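# Shelve the desk's cardboard box on the bookcase's lowest shelf

## Task

Move the cardboard box from the desk onto the lowest shelf of the bookcase. It must sit level, lie entirely within the rear half of that shelf, and stay there without the robot holding it. Both blue foam blocks must also be on that shelf at the end. The robot must not tip over or be left leaning, or the task fails.

## Robot and tools

Robot: TidyBot++, a four-caster mobile base (0.54 m long, 0.50 m wide, 0.38 m tall) carrying one seven-joint arm with a two-finger gripper. The shoulder sits 0.12 m ahead of the base centre, 0.68 m up. Cameras: base_camera (pinhole, 644x364) and wrist_camera (fisheye, 644x476, looks along the hand). Loose objects may occasionally get nudged by something outside the robot.

Frames: the base frame has its origin on the floor below the base centre, x forward, y left, z up. hand_pose is reported in it, as the point between the finger pads; the hand's z axis runs out along the fingers and the fingers close along its y axis. The odometry frame is where the base frame was when the scene began. base_odometry counts wheel turns only, so slip looks like travel and drift of a few cm and degrees builds up. Heading is in radians, left positive, -3.142 to 3.142. base_tilt is in degrees, positive when leaning forward or right.

execute_actions: argument actions is a list holding one action object, or an empty list to just read state and images. An action may contain base, joints, or both, plus optional speeds; its motions start together. base holds exactly one relative offset from the base's current spot: translate_m (metres, forward +, -2 to 2), strafe_m (metres, left +, -2 to 2) or rotate_rad (radians, counter-clockwise from above +, -6.3 to 6.3). Moves needing over 8.667 s at their top speed are refused. joints is a single map of absolute targets by name for the one arm: joint_1_rad (any angle, clockwise from above positive, opposite to heading), joint_2_rad shoulder -2.249 to 2.249, joint_3_rad any angle, joint_4_rad elbow -2.579 to 2.579, joint_5_rad any angle, joint_6_rad wrist -2.099 to 2.099, joint_7_rad any angle (hand pointing down: positive turns it counter-clockwise from above; at 1.57 the fingers open toward robot left/right), gripper_pos 0 (open, ~85 mm gap) to 1 (closed); gap is roughly 85 x (1 - gripper_pos) mm. Unbounded joints go the short way, so turn more than half a turn in steps. speeds caps top speed for that action only: translate_m and strafe_m 0.05 to 0.5 m/s, rotate_rad 0.1 to 1.57 rad/s (maximum is default). cameras picks which images return: base_camera, wrist_camera or all; omitted means all, [] none. Unknown keys or out-of-range numbers reject the whole call. An action lasts at most 15 s. Omitted joints or base may keep driving to earlier targets.

wait: seconds from 0 to 10; commands nothing and returns the same state and images. zoom_image: camera plus region [x0, y0, x1, y1] in pixels of that camera's newest full image, at most 504x504, origin top-left. finished_scene: pass the scene number; it ends the scene for good and reports success, so call it only once the result is stable.

Arm geometry: upper arm 0.42 m, forearm 0.31 m, hand 0.31 m. With joint_1_rad 0, joint_3_rad 3.14 and joint_5_rad 0 (near the start pose) the arm moves in the base's x-z plane. Angles from vertical (forward positive): upper arm = joint_2_rad, forearm = joint_2_rad - joint_4_rad, hand = joint_2_rad - joint_4_rad - joint_6_rad. Reach ahead of the shoulder = sum of length x sin(angle); height above it = sum of length x cos(angle). From 3.14, raising joint_3_rad swings a forward-bent forearm rightward; raising joint_5_rad swings a forward-bent hand rightward. The arm starts folded, hand down, poking up to 0.08 m past the base front with the elbow up to 1.15 m high. A downward-pointing hand tops out around 0.94 m, only near the base. Closed fingertips reach about 20 mm beyond the hand point. Arm joints move up to 1.39 rad/s (1.22 for joints 5 to 7).

Reading results: base_status and joint_status tell how each motion ended. done for the base only means the wheels turned the commanded amount. off_target means it stopped short and may still push. contact_stop or time_out means it gave up and holds there. A blocked base shoves until timeout and may still say done. For the gripper at 1, done means empty hands; off_target means something is held at the reading shown. joint command not followed with a cause line means a self-collision check withheld all arm targets (the gripper still moves); those targets may be retried on later actions until replaced. Nothing prevents the arm hitting the base; ARM HIT flags a hard hit. motor_effort gives percent of max per motor, with the bracketed value the peak during the last action; readings carry offsets and noise. on_its_own lists motions you did not command.

Accuracy: friction and load leave the hand a cm or two off, more when stretched out or carrying weight (gravity of a held item is not compensated). To correct, send each joint last command + (wanted - read). While holding something never command a joint to its current reading, or it sinks further. Trust camera images over hand_pose.

Avoid: driving while the arm is snagged on something above about 0.8 m (tip risk); sideways pushes or pulls on a raised hand; base moves that ram the arm into objects, which can trigger a torque fault (joints 1-4 limit 104.5 N m, warning 56.7; joints 5-7 limit 51.3, warning 29.4) that freezes the arm and gripper 10 s and skips the rest of the call. Holding loads heats motors: MOTOR HOT appears from 60 °C; at 75 °C an OVER-TEMPERATURE FAULT lets the arm sag and keys read limit_stop_at_motor_heat, so resend targets. Also avoid dropping, slamming or shoving objects hard. The robot keeps its last command while you think.

Each tool is called after "Call:" as name([rows], argument=value, ...), one row to a line, values as JSON.

## Session

Call:
execute_actions(actions=[])

Scene clock: 0.00 s.
base_odometry: x=+0.000 y=+0.000 heading=+0.000 (m, m, rad; odometry frame)
base_tilt: forward=+0.1 right=-0.6 (deg)
base_status: not commanded
joint_positions: joint_1_rad=+0.031 joint_2_rad=-0.308 joint_3_rad=+3.121 joint_4_rad=-2.498 joint_5_rad=-0.044 joint_6_rad=-0.922 joint_7_rad=+1.570 gripper_pos=+0.000
joint_status: not commanded
motor_effort: joint_1_rad=-1 joint_2_rad=-4 joint_3_rad=+1 joint_4_rad=+17 joint_5_rad=+1 joint_6_rad=+2 joint_7_rad=-1 (%)
hand_pose: x=+0.2567 y=+0.0103 z=+0.5893 quat_wxyz=(-0.015, +1.000, -0.019, +0.015) (m; base frame)
pictures: base_camera, wrist_camera
Images, in order (width x height): base_camera 644x364, wrist_camera 644x476.

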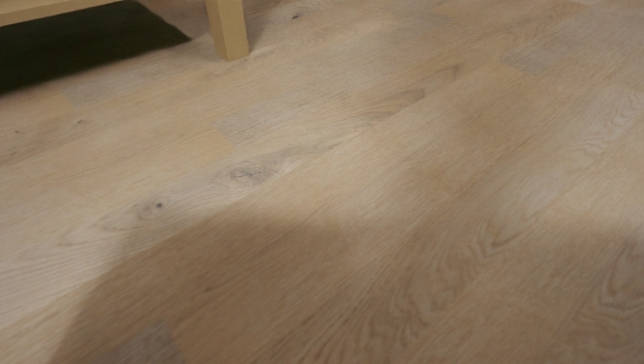

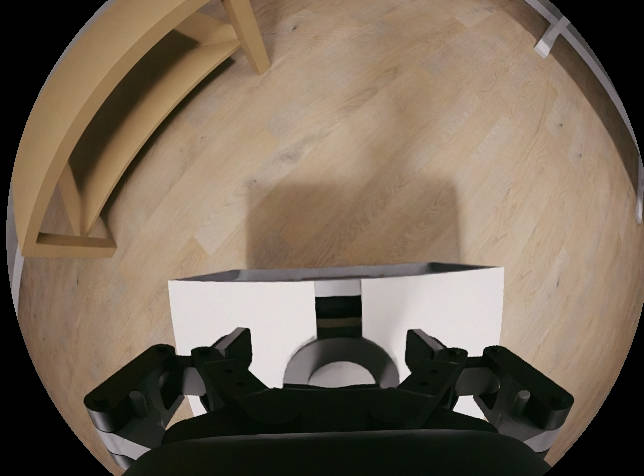

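Look forward with the hand.

Call:
execute_actions([
  {"joints":{"joint_2_rad":-0.5,"joint_4_rad":-2.0,"joint_6_rad":-0.5}},
], cameras=["wrist_camera"])

Scene clock: 3.87 s.
base_odometry: x=+0.000 y=+0.000 heading=+0.000 (m, m, rad; odometry frame)
base_tilt: forward=+0.1 right=-0.6 (deg)
base_status: not commanded
joint_positions: joint_1_rad=+0.031 joint_2_rad=-0.481 joint_3_rad=+3.121 joint_4_rad=-2.006 joint_5_rad=-0.044 joint_6_rad=-0.528 joint_7_rad=+1.570 gripper_pos=+0.000
joint_status: all done
motor_effort: joint_1_rad=-1(1) joint_2_rad=-3(5) joint_3_rad=+1(1) joint_4_rad=+22(22) joint_5_rad=+1(1) joint_6_rad=+9(9) joint_7_rad=-1(1) (%)
hand_pose: x=+0.5139 y=+0.0060 z=+0.9250 quat_wxyz=(-0.012, +0.855, -0.014, +0.518) (m; base frame)
pictures: wrist_camera
Images, in order (width x height): wrist_camera 644x476.

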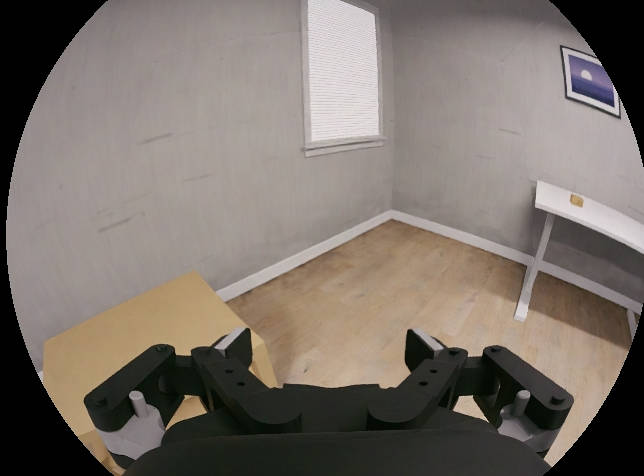

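Call:
execute_actions([
  {"base":{"rotate_rad":-1.6}},
])

Call:
execute_actions([
  {"base":{"rotate_rad":-1.6}},
])

Scene clock: 9.07 s.
base_odometry: x=+0.000 y=+0.000 heading=-1.600 (m, m, rad; odometry frame)
base_tilt: forward=+0.1 right=-0.6 (deg)
base_status: done
joint_positions: joint_1_rad=+0.031 joint_2_rad=-0.481 joint_3_rad=+3.121 joint_4_rad=-2.006 joint_5_rad=-0.044 joint_6_rad=-0.528 joint_7_rad=+1.570 gripper_pos=+0.000
joint_status: not commanded
motor_effort: joint_1_rad=-1(2) joint_2_rad=-3(5) joint_3_rad=+1(2) joint_4_rad=+22(22) joint_5_rad=+1(0) joint_6_rad=+8(9) joint_7_rad=-1(1) (%)
hand_pose: x=+0.5139 y=+0.0057 z=+0.9250 quat_wxyz=(-0.012, +0.855, -0.014, +0.518) (m; base frame)
pictures: base_camera, wrist_camera
Images, in order (width x height): base_camera 644x364, wrist_camera 644x476.

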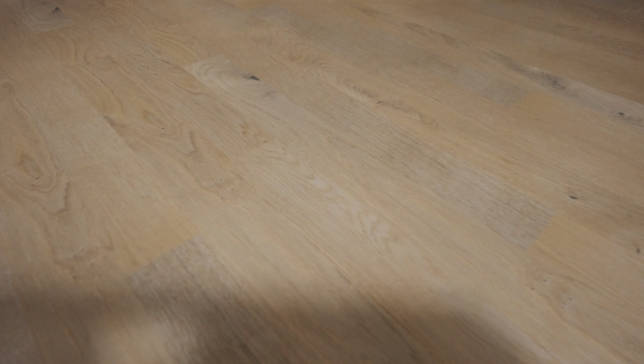

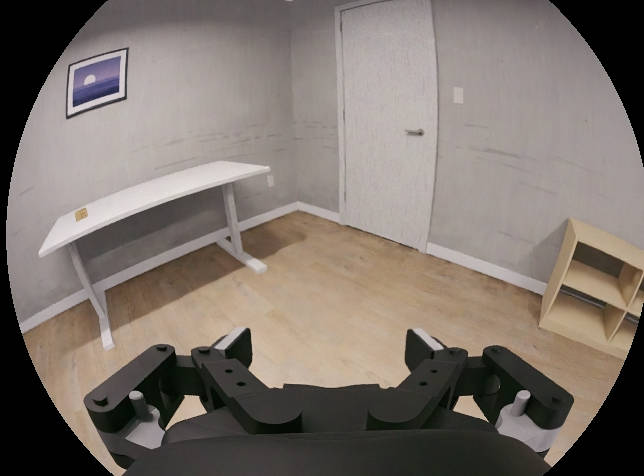

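Scene clock: 11.40 s.
base_odometry: x=+0.000 y=+0.000 heading=+3.084 (m, m, rad; odometry frame)
base_tilt: forward=+0.1 right=-0.6 (deg)
base_status: done
joint_positions: joint_1_rad=+0.031 joint_2_rad=-0.481 joint_3_rad=+3.121 joint_4_rad=-2.006 joint_5_rad=-0.044 joint_6_rad=-0.528 joint_7_rad=+1.570 gripper_pos=+0.000
joint_status: not commanded
motor_effort: joint_1_rad=-1(0) joint_2_rad=-4(5) joint_3_rad=+1(3) joint_4_rad=+22(22) joint_5_rad=+1(1) joint_6_rad=+9(8) joint_7_rad=-1(1) (%)
hand_pose: x=+0.5139 y=+0.0055 z=+0.9250 quat_wxyz=(-0.012, +0.855, -0.014, +0.518) (m; base frame)
pictures: base_camera, wrist_camera
Images, in order (width x height): base_camera 644x364, wrist_camera 644x476.

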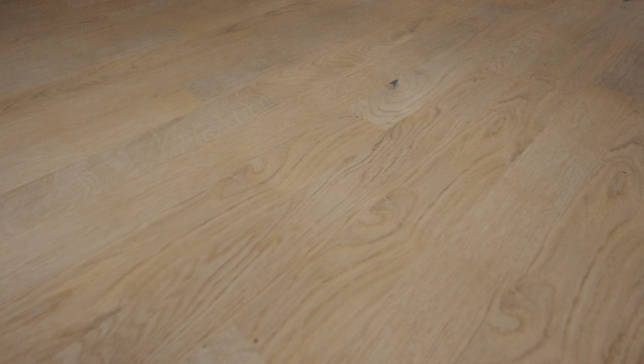

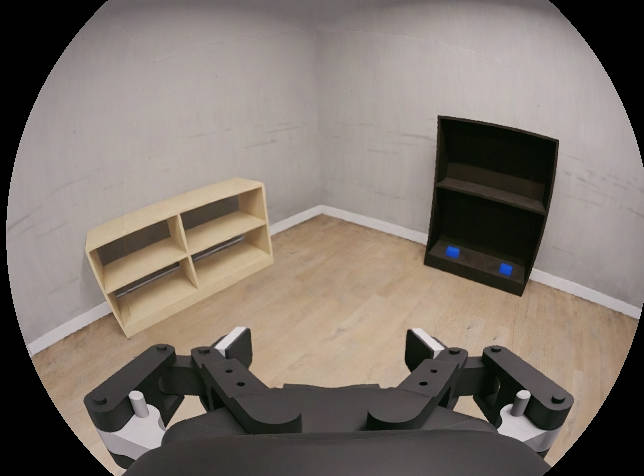

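Call:
execute_actions([
  {"base":{"rotate_rad":2.4}},
], cameras=[])

Call:
execute_actions([
  {"base":{"translate_m":0.6},"joints":{"joint_2_rad":-0.3,"joint_4_rad":-1.6,"joint_6_rad":-1.0}},
])

Scene clock: 18.77 s.
base_odometry: x=+0.000 y=+0.000 heading=-0.800 (m, m, rad; odometry frame)
base_tilt: forward=+0.1 right=-0.6 (deg)
base_status: done
joint_positions: joint_1_rad=+0.031 joint_2_rad=-0.481 joint_3_rad=+3.122 joint_4_rad=-2.006 joint_5_rad=-0.044 joint_6_rad=-0.528 joint_7_rad=+1.570 gripper_pos=+0.000
joint_status: not commanded
motor_effort: joint_1_rad=-1(0) joint_2_rad=-4(5) joint_3_rad=+1(3) joint_4_rad=+22(22) joint_5_rad=+1(1) joint_6_rad=+8(9) joint_7_rad=-1(1) (%)
hand_pose: x=+0.5139 y=+0.0052 z=+0.9250 quat_wxyz=(-0.012, +0.855, -0.014, +0.518) (m; base frame)
pictures: none
No camera images: the call's "cameras" was empty. Leave "cameras" out to get every camera's image.

Scene clock: 21.33 s.
base_odometry: x=+0.419 y=-0.430 heading=-0.799 (m, m, rad; odometry frame)
base_tilt: forward=+0.1 right=-0.6 (deg)
base_status: done
joint_positions: joint_1_rad=+0.031 joint_2_rad=-0.309 joint_3_rad=+3.122 joint_4_rad=-1.609 joint_5_rad=-0.044 joint_6_rad=-0.968 joint_7_rad=+1.570 gripper_pos=+0.000
joint_status: all done
motor_effort: joint_1_rad=-1(1) joint_2_rad=-8(11) joint_3_rad=+1(1) joint_4_rad=+21(24) joint_5_rad=+1(1) joint_6_rad=+7(8) joint_7_rad=-1(1) (%)
hand_pose: x=+0.5326 y=+0.0094 z=+0.9670 quat_wxyz=(-0.017, +0.906, -0.008, +0.423) (m; base frame)
pictures: base_camera, wrist_camera
Images, in order (width x height): base_camera 644x364, wrist_camera 644x476.

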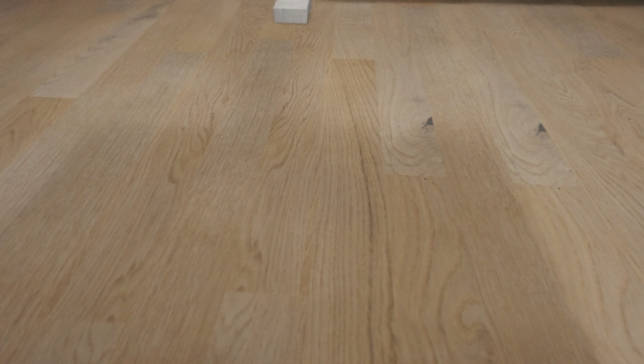

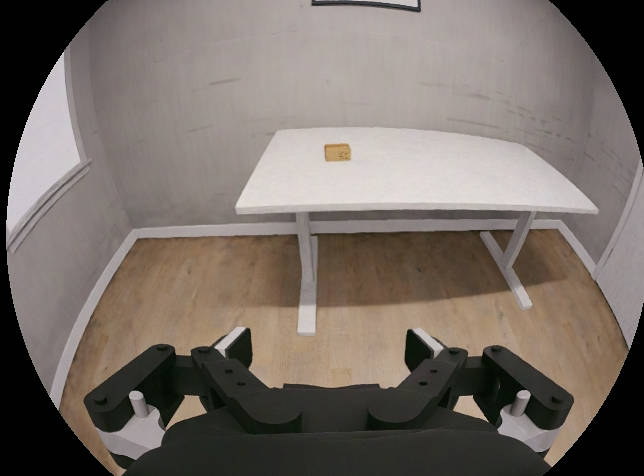

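Call:
execute_actions([
  {"base":{"translate_m":0.5},"joints":{"joint_2_rad":0.1,"joint_4_rad":-1.2,"joint_6_rad":-1.3}},
])

Scene clock: 28.23 s.
base_odometry: x=+0.768 y=-0.788 heading=-0.799 (m, m, rad; odometry frame)
base_tilt: forward=+0.1 right=-0.6 (deg)
base_status: done
joint_positions: joint_1_rad=+0.031 joint_2_rad=+0.107 joint_3_rad=+3.122 joint_4_rad=-1.209 joint_5_rad=-0.044 joint_6_rad=-1.266 joint_7_rad=+1.570 gripper_pos=+0.000
joint_status: all done
motor_effort: joint_1_rad=-1(1) joint_2_rad=-22(27) joint_3_rad=+0(1) joint_4_rad=+19(22) joint_5_rad=+1(0) joint_6_rad=+5(8) joint_7_rad=-1(1) (%)
hand_pose: x=+0.6332 y=+0.0082 z=+0.9161 quat_wxyz=(-0.022, +0.961, -0.007, +0.276) (m; base frame)
pictures: base_camera, wrist_camera
Images, in order (width x height): base_camera 644x364, wrist_camera 644x476.

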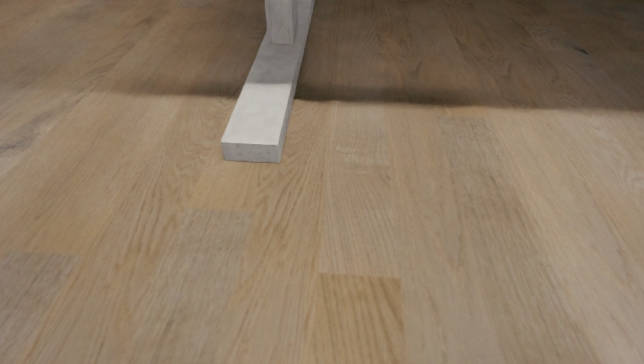

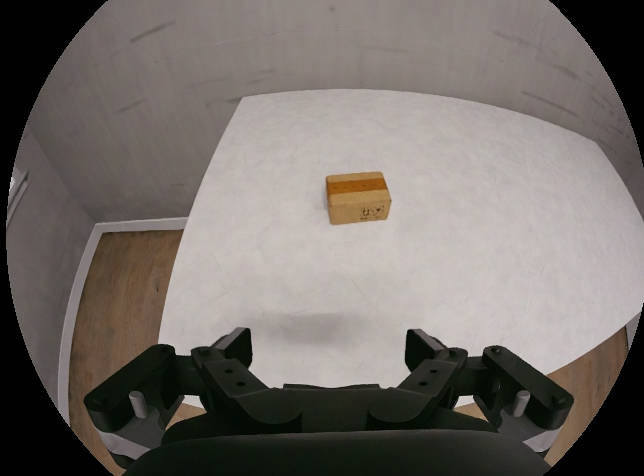

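Call:
execute_actions([
  {"base":{"translate_m":0.22},"joints":{"joint_1_rad":0.1,"joint_2_rad":0.5,"joint_4_rad":-0.67,"joint_6_rad":-1.98,"joint_7_rad":0.15}},
])

Scene clock: 37.63 s.
base_odometry: x=+0.921 y=-0.946 heading=-0.798 (m, m, rad; odometry frame)
base_tilt: forward=+0.2 right=-0.6 (deg)
base_status: done
joint_positions: joint_1_rad=+0.084 joint_2_rad=+0.483 joint_3_rad=+3.122 joint_4_rad=-0.681 joint_5_rad=-0.044 joint_6_rad=-1.950 joint_7_rad=+0.181 gripper_pos=+0.000
joint_status: all done
motor_effort: joint_1_rad=-1(2) joint_2_rad=-32(35) joint_3_rad=+0(0) joint_4_rad=+16(20) joint_5_rad=+1(1) joint_6_rad=+1(5) joint_7_rad=-1(1) (%)
hand_pose: x=+0.6111 y=-0.0203 z=+0.8681 quat_wxyz=(-0.028, +0.752, -0.659, -0.005) (m; base frame)
pictures: base_camera, wrist_camera
Images, in order (width x height): base_camera 644x364, wrist_camera 644x476.

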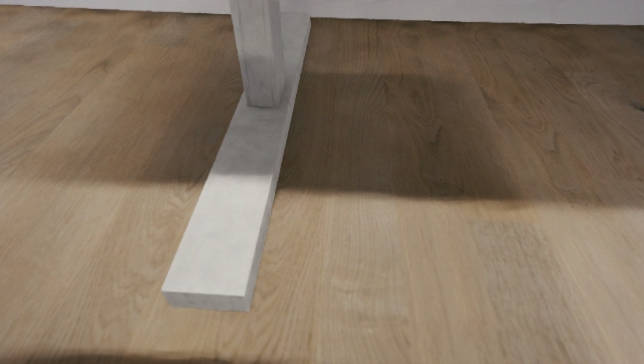

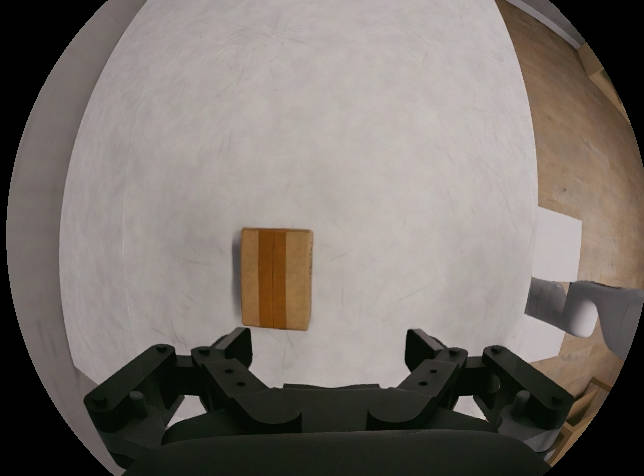

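Call:
execute_actions([
  {"base":{"translate_m":0.05},"joints":{"joint_1_rad":0.16,"joint_7_rad":0.2}},
], cameras=[])

Call:
execute_actions([
  {"joints":{"joint_2_rad":0.44,"joint_4_rad":-0.97,"joint_6_rad":-1.72}},
], cameras=["wrist_camera"])

Scene clock: 43.13 s.
base_odometry: x=+0.956 y=-0.981 heading=-0.797 (m, m, rad; odometry frame)
base_tilt: forward=+0.1 right=-0.6 (deg)
base_status: done
joint_positions: joint_1_rad=+0.152 joint_2_rad=+0.494 joint_3_rad=+3.122 joint_4_rad=-0.680 joint_5_rad=-0.044 joint_6_rad=-1.950 joint_7_rad=+0.181 gripper_pos=+0.000
joint_status: all done
motor_effort: joint_1_rad=-1(1) joint_2_rad=-32(35) joint_3_rad=-1(1) joint_4_rad=+16(17) joint_5_rad=+1(0) joint_6_rad=+0(1) joint_7_rad=-1(1) (%)
hand_pose: x=+0.6106 y=-0.0542 z=+0.8630 quat_wxyz=(-0.025, +0.729, -0.684, -0.008) (m; base frame)
pictures: none
No camera images: the call's "cameras" was empty. Leave "cameras" out to get every camera's image.

Scene clock: 44.70 s.
base_odometry: x=+0.956 y=-0.981 heading=-0.797 (m, m, rad; odometry frame)
base_tilt: forward=+0.2 right=-0.6 (deg)
base_status: not commanded
joint_positions: joint_1_rad=+0.152 joint_2_rad=+0.464 joint_3_rad=+3.122 joint_4_rad=-0.962 joint_5_rad=-0.044 joint_6_rad=-1.752 joint_7_rad=+0.181 gripper_pos=+0.000
joint_status: all done
motor_effort: joint_1_rad=-1(1) joint_2_rad=-33(34) joint_3_rad=-1(0) joint_4_rad=+17(17) joint_5_rad=+1(1) joint_6_rad=+0(0) joint_7_rad=-2(1) (%)
hand_pose: x=+0.6043 y=-0.0518 z=+0.7931 quat_wxyz=(-0.011, +0.725, -0.688, -0.030) (m; base frame)
pictures: wrist_camera
Images, in order (width x height): wrist_camera 644x476.

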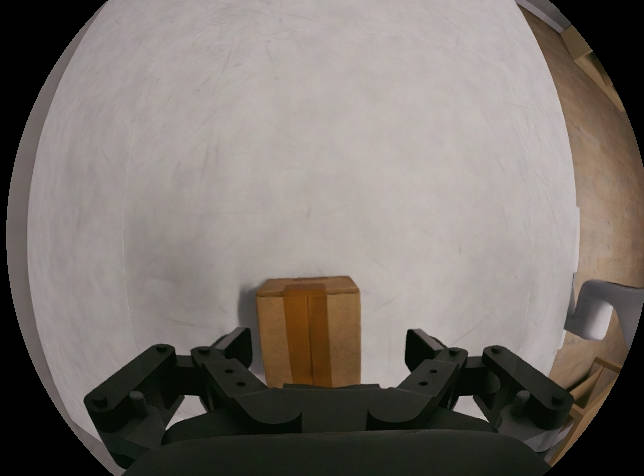

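Call:
execute_actions([
  {"base":{"translate_m":0.008},"joints":{"joint_6_rad":-1.67}},
], cameras=[])

Call:
execute_actions([
  {"joints":{"joint_4_rad":-1.14,"joint_6_rad":-1.52}},
], cameras=["wrist_camera"])

Call:
execute_actions([
  {"joints":{"gripper_pos":1}},
], cameras=["wrist_camera"])

Scene clock: 51.53 s.
base_odometry: x=+0.962 y=-0.987 heading=-0.797 (m, m, rad; odometry frame)
base_tilt: forward=+0.2 right=-0.6 (deg)
base_status: done
joint_positions: joint_1_rad=+0.152 joint_2_rad=+0.457 joint_3_rad=+3.122 joint_4_rad=-0.963 joint_5_rad=-0.044 joint_6_rad=-1.695 joint_7_rad=+0.181 gripper_pos=+0.000
joint_status: all done
motor_effort: joint_1_rad=-1(2) joint_2_rad=-32(37) joint_3_rad=+0(1) joint_4_rad=+17(18) joint_5_rad=+1(0) joint_6_rad=+0(2) joint_7_rad=-1(1) (%)
hand_pose: x=+0.6209 y=-0.0539 z=+0.7960 quat_wxyz=(-0.029, +0.725, -0.688, -0.005) (m; base frame)
pictures: none
No camera images: the call's "cameras" was empty. Leave "cameras" out to get every camera's image.

Scene clock: 52.63 s.
base_odometry: x=+0.962 y=-0.987 heading=-0.797 (m, m, rad; odometry frame)
base_tilt: forward=+0.2 right=-0.6 (deg)
base_status: not commanded
joint_positions: joint_1_rad=+0.152 joint_2_rad=+0.456 joint_3_rad=+3.122 joint_4_rad=-1.133 joint_5_rad=-0.044 joint_6_rad=-1.552 joint_7_rad=+0.181 gripper_pos=+0.000
joint_status: all done
motor_effort: joint_1_rad=-1(1) joint_2_rad=-31(34) joint_3_rad=+0(0) joint_4_rad=+17(18) joint_5_rad=+1(1) joint_6_rad=+0(1) joint_7_rad=-1(1) (%)
hand_pose: x=+0.6160 y=-0.0527 z=+0.7434 quat_wxyz=(-0.022, +0.723, -0.691, -0.015) (m; base frame)
pictures: wrist_camera
Images, in order (width x height): wrist_camera 644x476.

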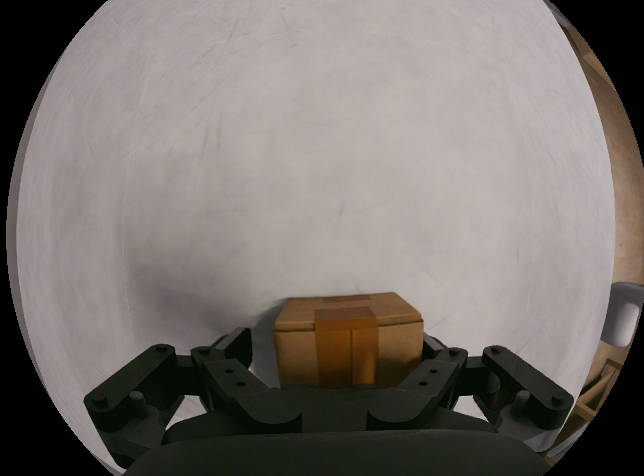

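Scene clock: 53.73 s.
base_odometry: x=+0.962 y=-0.987 heading=-0.797 (m, m, rad; odometry frame)
base_tilt: forward=+0.2 right=-0.6 (deg)
base_status: not commanded
joint_positions: joint_1_rad=+0.152 joint_2_rad=+0.451 joint_3_rad=+3.122 joint_4_rad=-1.135 joint_5_rad=-0.044 joint_6_rad=-1.552 joint_7_rad=+0.181 gripper_pos=+0.340
joint_status: gripper_pos off_target (ended at +0.340, target +1.000)
motor_effort: joint_1_rad=-1(2) joint_2_rad=-32(34) joint_3_rad=+0(0) joint_4_rad=+18(18) joint_5_rad=+1(1) joint_6_rad=+0(1) joint_7_rad=-1(1) (%)
hand_pose: x=+0.6150 y=-0.0525 z=+0.7450 quat_wxyz=(-0.022, +0.723, -0.691, -0.014) (m; base frame)
pictures: wrist_camera
Images, in order (width x height): wrist_camera 644x476.

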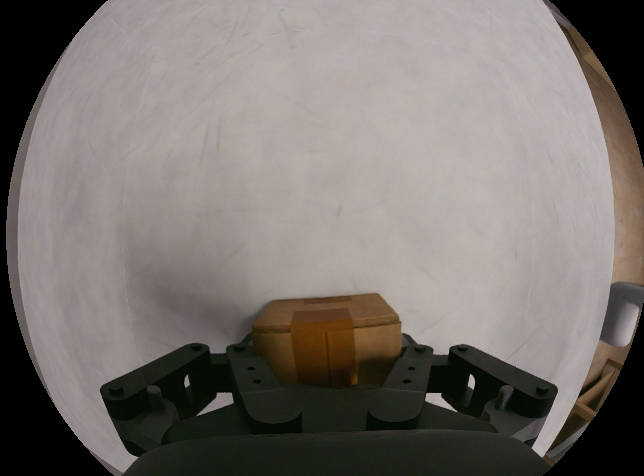

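Lift, back up, turn round.

Call:
execute_actions([
  {"joints":{"joint_2_rad":0.2,"joint_6_rad":-1.78,"joint_1_rad":0.0}},
], cameras=[])

Call:
execute_actions([
  {"base":{"translate_m":-1.6}},
], cameras=[])

Call:
execute_actions([
  {"base":{"rotate_rad":-3.12},"joints":{"joint_7_rad":1.57,"joint_6_rad":-0.9}},
])

Scene clock: 58.13 s.
base_odometry: x=+0.962 y=-0.987 heading=-0.797 (m, m, rad; odometry frame)
base_tilt: forward=+0.2 right=-0.6 (deg)
base_status: not commanded
joint_positions: joint_1_rad=+0.010 joint_2_rad=+0.200 joint_3_rad=+3.122 joint_4_rad=-1.136 joint_5_rad=-0.044 joint_6_rad=-1.753 joint_7_rad=+0.181 gripper_pos=+0.340
joint_status: all done
motor_effort: joint_1_rad=-1(1) joint_2_rad=-24(35) joint_3_rad=+0(1) joint_4_rad=+17(19) joint_5_rad=+1(0) joint_6_rad=+1(1) joint_7_rad=-1(1) (%)
hand_pose: x=+0.5240 y=+0.0181 z=+0.8569 quat_wxyz=(-0.035, +0.774, -0.633, +0.005) (m; base frame)
pictures: none
No camera images: the call's "cameras" was empty. Leave "cameras" out to get every camera's image.

Scene clock: 62.83 s.
base_odometry: x=-0.157 y=+0.156 heading=-0.796 (m, m, rad; odometry frame)
base_tilt: forward=+0.1 right=-0.6 (deg)
base_status: done
joint_positions: joint_1_rad=+0.009 joint_2_rad=+0.204 joint_3_rad=+3.122 joint_4_rad=-1.137 joint_5_rad=-0.044 joint_6_rad=-1.754 joint_7_rad=+0.181 gripper_pos=+0.340
joint_status: not commanded
motor_effort: joint_1_rad=-1(3) joint_2_rad=-24(27) joint_3_rad=+0(1) joint_4_rad=+18(18) joint_5_rad=+1(0) joint_6_rad=+1(2) joint_7_rad=-1(1) (%)
hand_pose: x=+0.5245 y=+0.0182 z=+0.8552 quat_wxyz=(-0.033, +0.774, -0.633, +0.003) (m; base frame)
pictures: none
No camera images: the call's "cameras" was empty. Leave "cameras" out to get every camera's image.

Scene clock: 66.20 s.
base_odometry: x=-0.157 y=+0.156 heading=+2.367 (m, m, rad; odometry frame)
base_tilt: forward=+0.2 right=-0.6 (deg)
base_status: done
joint_positions: joint_1_rad=+0.005 joint_2_rad=+0.206 joint_3_rad=+3.123 joint_4_rad=-1.137 joint_5_rad=-0.044 joint_6_rad=-0.914 joint_7_rad=+1.555 gripper_pos=+0.340
joint_status: all done
motor_effort: joint_1_rad=-1(4) joint_2_rad=-29(33) joint_3_rad=+0(3) joint_4_rad=+22(22) joint_5_rad=+1(0) joint_6_rad=+8(8) joint_7_rad=-1(1) (%)
hand_pose: x=+0.7517 y=+0.0196 z=+0.9677 quat_wxyz=(-0.030, +0.903, -0.007, +0.428) (m; base frame)
pictures: base_camera, wrist_camera
Images, in order (width x height): base_camera 644x364, wrist_camera 644x476.

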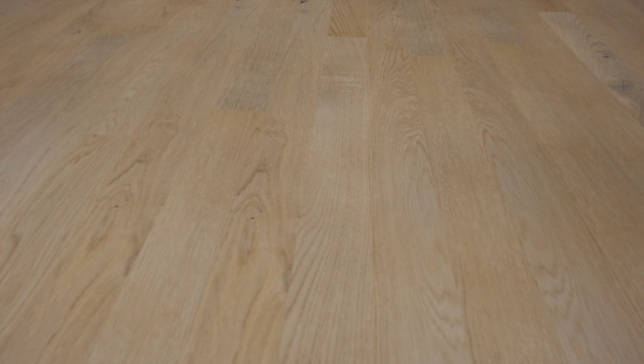

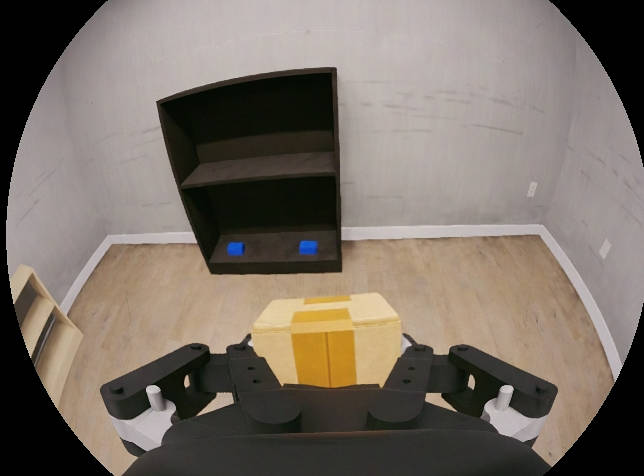

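Call:
execute_actions([
  {"base":{"strafe_m":0.32},"joints":{"joint_2_rad":2.2,"joint_4_rad":0.85,"joint_6_rad":-1.8,"joint_7_rad":0.0}},
], cameras=[])

Call:
execute_actions([
  {"base":{"translate_m":0.8}},
])

Scene clock: 78.13 s.
base_odometry: x=-0.381 y=-0.073 heading=+2.367 (m, m, rad; odometry frame)
base_tilt: forward=+0.1 right=-0.6 (deg)
base_status: done
joint_positions: joint_1_rad=-0.005 joint_2_rad=+2.190 joint_3_rad=+3.123 joint_4_rad=+0.837 joint_5_rad=-0.044 joint_6_rad=-1.769 joint_7_rad=+0.036 gripper_pos=+0.340
joint_status: all done
motor_effort: joint_1_rad=-1(3) joint_2_rad=-46(59) joint_3_rad=+0(3) joint_4_rad=+17(22) joint_5_rad=+1(0) joint_6_rad=+0(9) joint_7_rad=-1(2) (%)
hand_pose: x=+0.7750 y=+0.0185 z=+0.1952 quat_wxyz=(-0.028, +0.721, -0.693, -0.013) (m; base frame)
pictures: none
No camera images: the call's "cameras" was empty. Leave "cameras" out to get every camera's image.

Scene clock: 81.10 s.
base_odometry: x=-0.954 y=+0.487 heading=+2.367 (m, m, rad; odometry frame)
base_tilt: forward=+0.2 right=-0.6 (deg)
base_status: done
joint_positions: joint_1_rad=-0.005 joint_2_rad=+2.192 joint_3_rad=+3.123 joint_4_rad=+0.837 joint_5_rad=-0.044 joint_6_rad=-1.771 joint_7_rad=+0.036 gripper_pos=+0.340
joint_status: not commanded
motor_effort: joint_1_rad=-1(2) joint_2_rad=-46(49) joint_3_rad=+0(0) joint_4_rad=+17(18) joint_5_rad=+1(0) joint_6_rad=+1(1) joint_7_rad=-1(1) (%)
hand_pose: x=+0.7732 y=+0.0185 z=+0.1938 quat_wxyz=(-0.026, +0.721, -0.693, -0.015) (m; base frame)
pictures: base_camera, wrist_camera
Images, in order (width x height): base_camera 644x364, wrist_camera 644x476.

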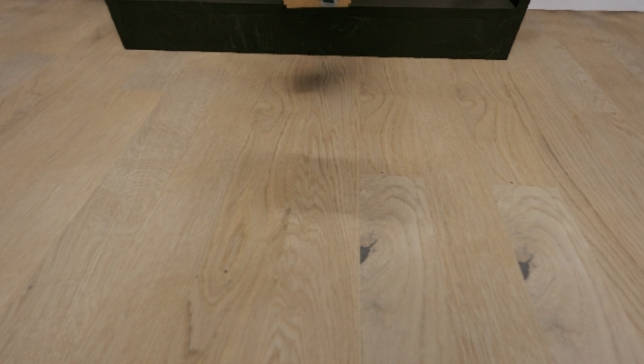

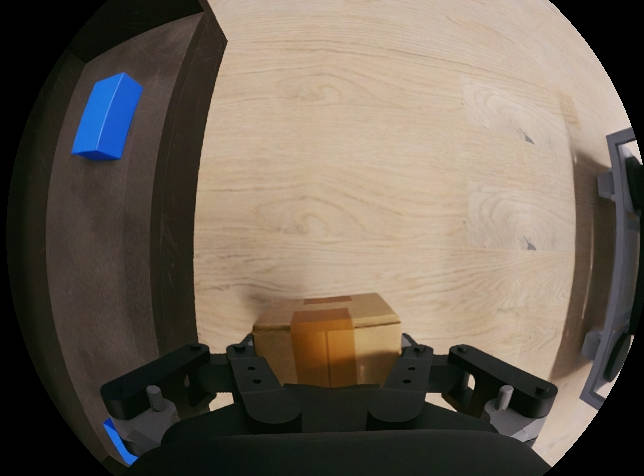

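Call:
execute_actions([
  {"base":{"translate_m":0.40},"speeds":{"translate_m":0.2},"joints":{"joint_4_rad":0.76,"joint_6_rad":-1.68}},
])

Scene clock: 86.70 s.
base_odometry: x=-1.240 y=+0.766 heading=+2.367 (m, m, rad; odometry frame)
base_tilt: forward=+0.2 right=-0.6 (deg)
base_status: done
joint_positions: joint_1_rad=-0.005 joint_2_rad=+2.237 joint_3_rad=+3.123 joint_4_rad=+0.746 joint_5_rad=-0.044 joint_6_rad=-1.749 joint_7_rad=+0.034 gripper_pos=+0.340
joint_status: joint_6_rad off_target (ended at -1.749, target -1.680); the others done
motor_effort: joint_1_rad=-1(2) joint_2_rad=-52(54) joint_3_rad=+0(1) joint_4_rad=+20(21) joint_5_rad=+1(0) joint_6_rad=+5(28) joint_7_rad=-1(0) (%)
hand_pose: x=+0.7330 y=+0.0189 z=+0.1380 quat_wxyz=(+0.013, +0.718, -0.694, -0.056) (m; base frame)
pictures: base_camera, wrist_camera
Images, in order (width x height): base_camera 644x364, wrist_camera 644x476.

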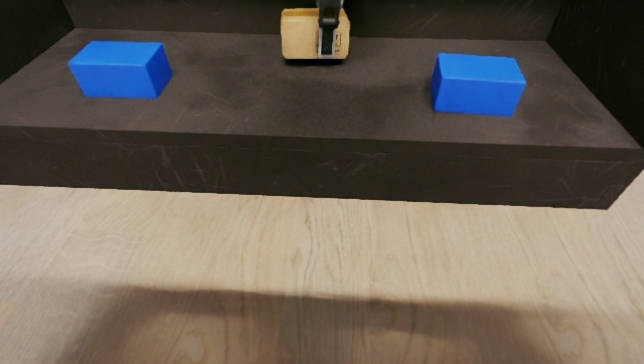

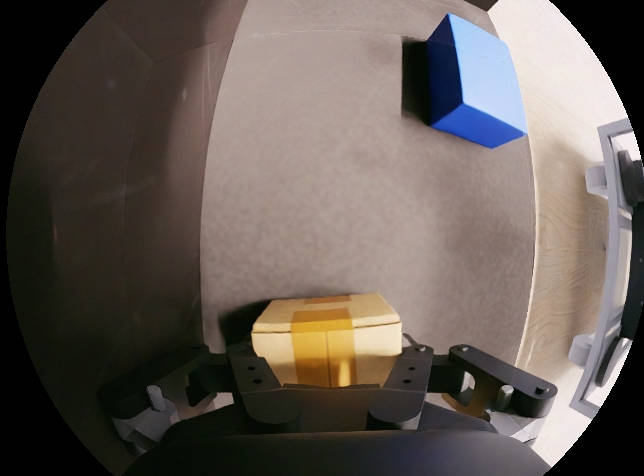

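Call:
execute_actions([
  {"base":{"translate_m":-0.03},"joints":{"gripper_pos":0.2,"joint_6_rad":-1.72}},
], cameras=[])

Call:
execute_actions([
  {"joints":{"joint_4_rad":0.93,"joint_6_rad":-1.9}},
], cameras=[])

Call:
execute_actions([
  {"base":{"translate_m":-0.12}},
])

Scene clock: 91.63 s.
base_odometry: x=-1.218 y=+0.745 heading=+2.367 (m, m, rad; odometry frame)
base_tilt: forward=+0.2 right=-0.6 (deg)
base_status: done
joint_positions: joint_1_rad=-0.005 joint_2_rad=+2.211 joint_3_rad=+3.123 joint_4_rad=+0.754 joint_5_rad=-0.044 joint_6_rad=-1.749 joint_7_rad=+0.034 gripper_pos=+0.200
joint_status: all done
motor_effort: joint_1_rad=-1(0) joint_2_rad=-45(50) joint_3_rad=+0(0) joint_4_rad=+16(20) joint_5_rad=+1(0) joint_6_rad=+0(4) joint_7_rad=-1(1) (%)
hand_pose: x=+0.7489 y=+0.0190 z=+0.1562 quat_wxyz=(+0.001, +0.719, -0.694, -0.043) (m; base frame)
pictures: none
No camera images: the call's "cameras" was empty. Leave "cameras" out to get every camera's image.

Scene clock: 92.73 s.
base_odometry: x=-1.218 y=+0.745 heading=+2.367 (m, m, rad; odometry frame)
base_tilt: forward=+0.1 right=-0.6 (deg)
base_status: not commanded
joint_positions: joint_1_rad=-0.005 joint_2_rad=+2.210 joint_3_rad=+3.123 joint_4_rad=+0.922 joint_5_rad=-0.044 joint_6_rad=-1.870 joint_7_rad=+0.034 gripper_pos=+0.200
joint_status: all done
motor_effort: joint_1_rad=-1(1) joint_2_rad=-44(46) joint_3_rad=-1(0) joint_4_rad=+16(18) joint_5_rad=+1(1) joint_6_rad=+0(0) joint_7_rad=-1(1) (%)
hand_pose: x=+0.7540 y=+0.0178 z=+0.2083 quat_wxyz=(-0.015, +0.721, -0.692, -0.025) (m; base frame)
pictures: none
No camera images: the call's "cameras" was empty. Leave "cameras" out to get every camera's image.

Scene clock: 94.10 s.
base_odometry: x=-1.132 y=+0.661 heading=+2.367 (m, m, rad; odometry frame)
base_tilt: forward=+0.2 right=-0.6 (deg)
base_status: done
joint_positions: joint_1_rad=-0.004 joint_2_rad=+2.209 joint_3_rad=+3.123 joint_4_rad=+0.922 joint_5_rad=-0.044 joint_6_rad=-1.871 joint_7_rad=+0.034 gripper_pos=+0.200
joint_status: not commanded
motor_effort: joint_1_rad=-1(5) joint_2_rad=-44(46) joint_3_rad=+0(1) joint_4_rad=+16(17) joint_5_rad=+1(0) joint_6_rad=-1(1) joint_7_rad=-1(1) (%)
hand_pose: x=+0.7538 y=+0.0170 z=+0.2085 quat_wxyz=(-0.015, +0.721, -0.692, -0.026) (m; base frame)
pictures: base_camera, wrist_camera
Images, in order (width x height): base_camera 644x364, wrist_camera 644x476.

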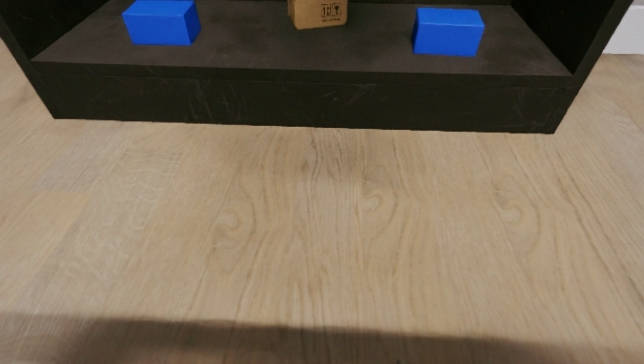

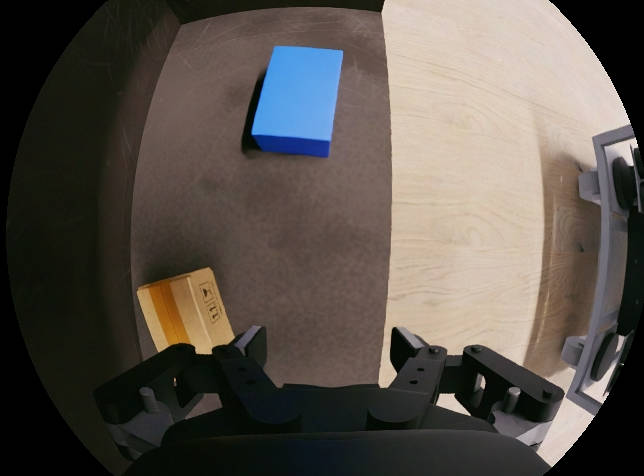

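Call:
execute_actions([
  {"joints":{"joint_4_rad":0.71,"joint_6_rad":-1.62,"joint_7_rad":-1.6,"gripper_pos":0.45}},
], cameras=[])

Call:
execute_actions([
  {"base":{"translate_m":0.115},"speeds":{"translate_m":0.08}},
], cameras=["base_camera"])

Call:
execute_actions([
  {"base":{"translate_m":-0.1},"joints":{"joint_7_rad":0}},
])

Scene clock: 101.67 s.
base_odometry: x=-1.132 y=+0.661 heading=+2.367 (m, m, rad; odometry frame)
base_tilt: forward=+0.2 right=-0.6 (deg)
base_status: not commanded
joint_positions: joint_1_rad=-0.004 joint_2_rad=+2.209 joint_3_rad=+3.123 joint_4_rad=+0.718 joint_5_rad=-0.044 joint_6_rad=-1.651 joint_7_rad=-1.584 gripper_pos=+0.450
joint_status: all done
motor_effort: joint_1_rad=-1(1) joint_2_rad=-45(46) joint_3_rad=-1(0) joint_4_rad=+17(17) joint_5_rad=+1(0) joint_6_rad=+0(0) joint_7_rad=-1(1) (%)
hand_pose: x=+0.7703 y=+0.0184 z=+0.1455 quat_wxyz=(+0.000, -0.009, -1.000, -0.029) (m; base frame)
pictures: none
No camera images: the call's "cameras" was empty. Leave "cameras" out to get every camera's image.

Scene clock: 103.63 s.
base_odometry: x=-1.215 y=+0.742 heading=+2.368 (m, m, rad; odometry frame)
base_tilt: forward=+0.2 right=-0.6 (deg)
base_status: done
joint_positions: joint_1_rad=-0.004 joint_2_rad=+2.209 joint_3_rad=+3.123 joint_4_rad=+0.718 joint_5_rad=-0.044 joint_6_rad=-1.651 joint_7_rad=-1.584 gripper_pos=+0.450
joint_status: not commanded
motor_effort: joint_1_rad=-1(1) joint_2_rad=-45(47) joint_3_rad=+0(1) joint_4_rad=+17(17) joint_5_rad=+0(0) joint_6_rad=+0(0) joint_7_rad=-1(1) (%)
hand_pose: x=+0.7705 y=+0.0184 z=+0.1456 quat_wxyz=(+0.000, -0.009, -1.000, -0.030) (m; base frame)
pictures: base_camera
Images, in order (width x height): base_camera 644x364.

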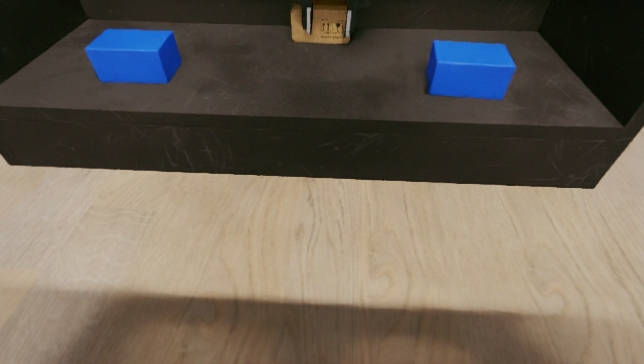

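Scene clock: 105.43 s.
base_odometry: x=-1.143 y=+0.671 heading=+2.368 (m, m, rad; odometry frame)
base_tilt: forward=+0.2 right=-0.6 (deg)
base_status: done
joint_positions: joint_1_rad=-0.003 joint_2_rad=+2.209 joint_3_rad=+3.123 joint_4_rad=+0.718 joint_5_rad=-0.044 joint_6_rad=-1.650 joint_7_rad=-0.015 gripper_pos=+0.450
joint_status: all done
motor_effort: joint_1_rad=-1(2) joint_2_rad=-44(47) joint_3_rad=+0(1) joint_4_rad=+17(17) joint_5_rad=+1(0) joint_6_rad=+0(1) joint_7_rad=-1(2) (%)
hand_pose: x=+0.7710 y=+0.0180 z=+0.1459 quat_wxyz=(-0.021, +0.700, -0.713, -0.020) (m; base frame)
pictures: base_camera, wrist_camera
Images, in order (width x height): base_camera 644x364, wrist_camera 644x476.

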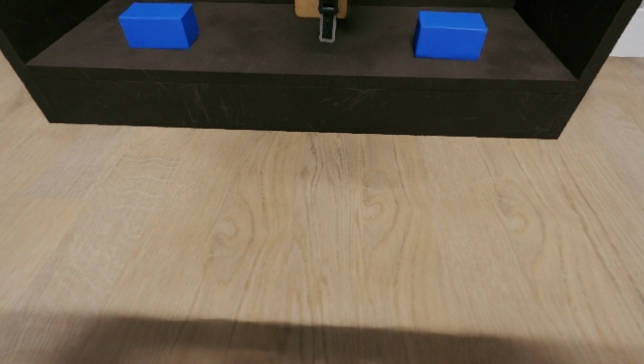

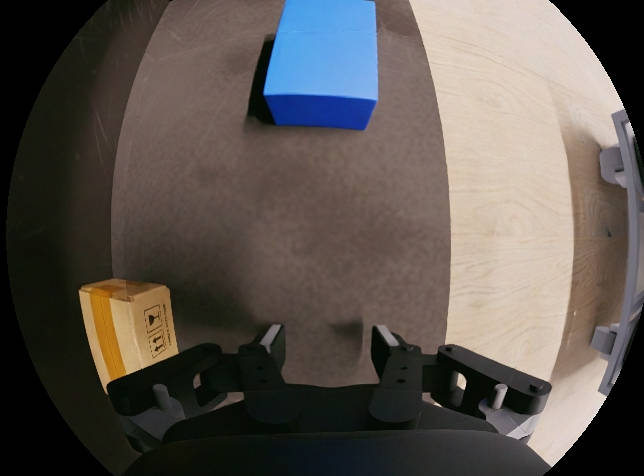

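Call:
finished_scene(scene=1)

The scene is finished: the task was done.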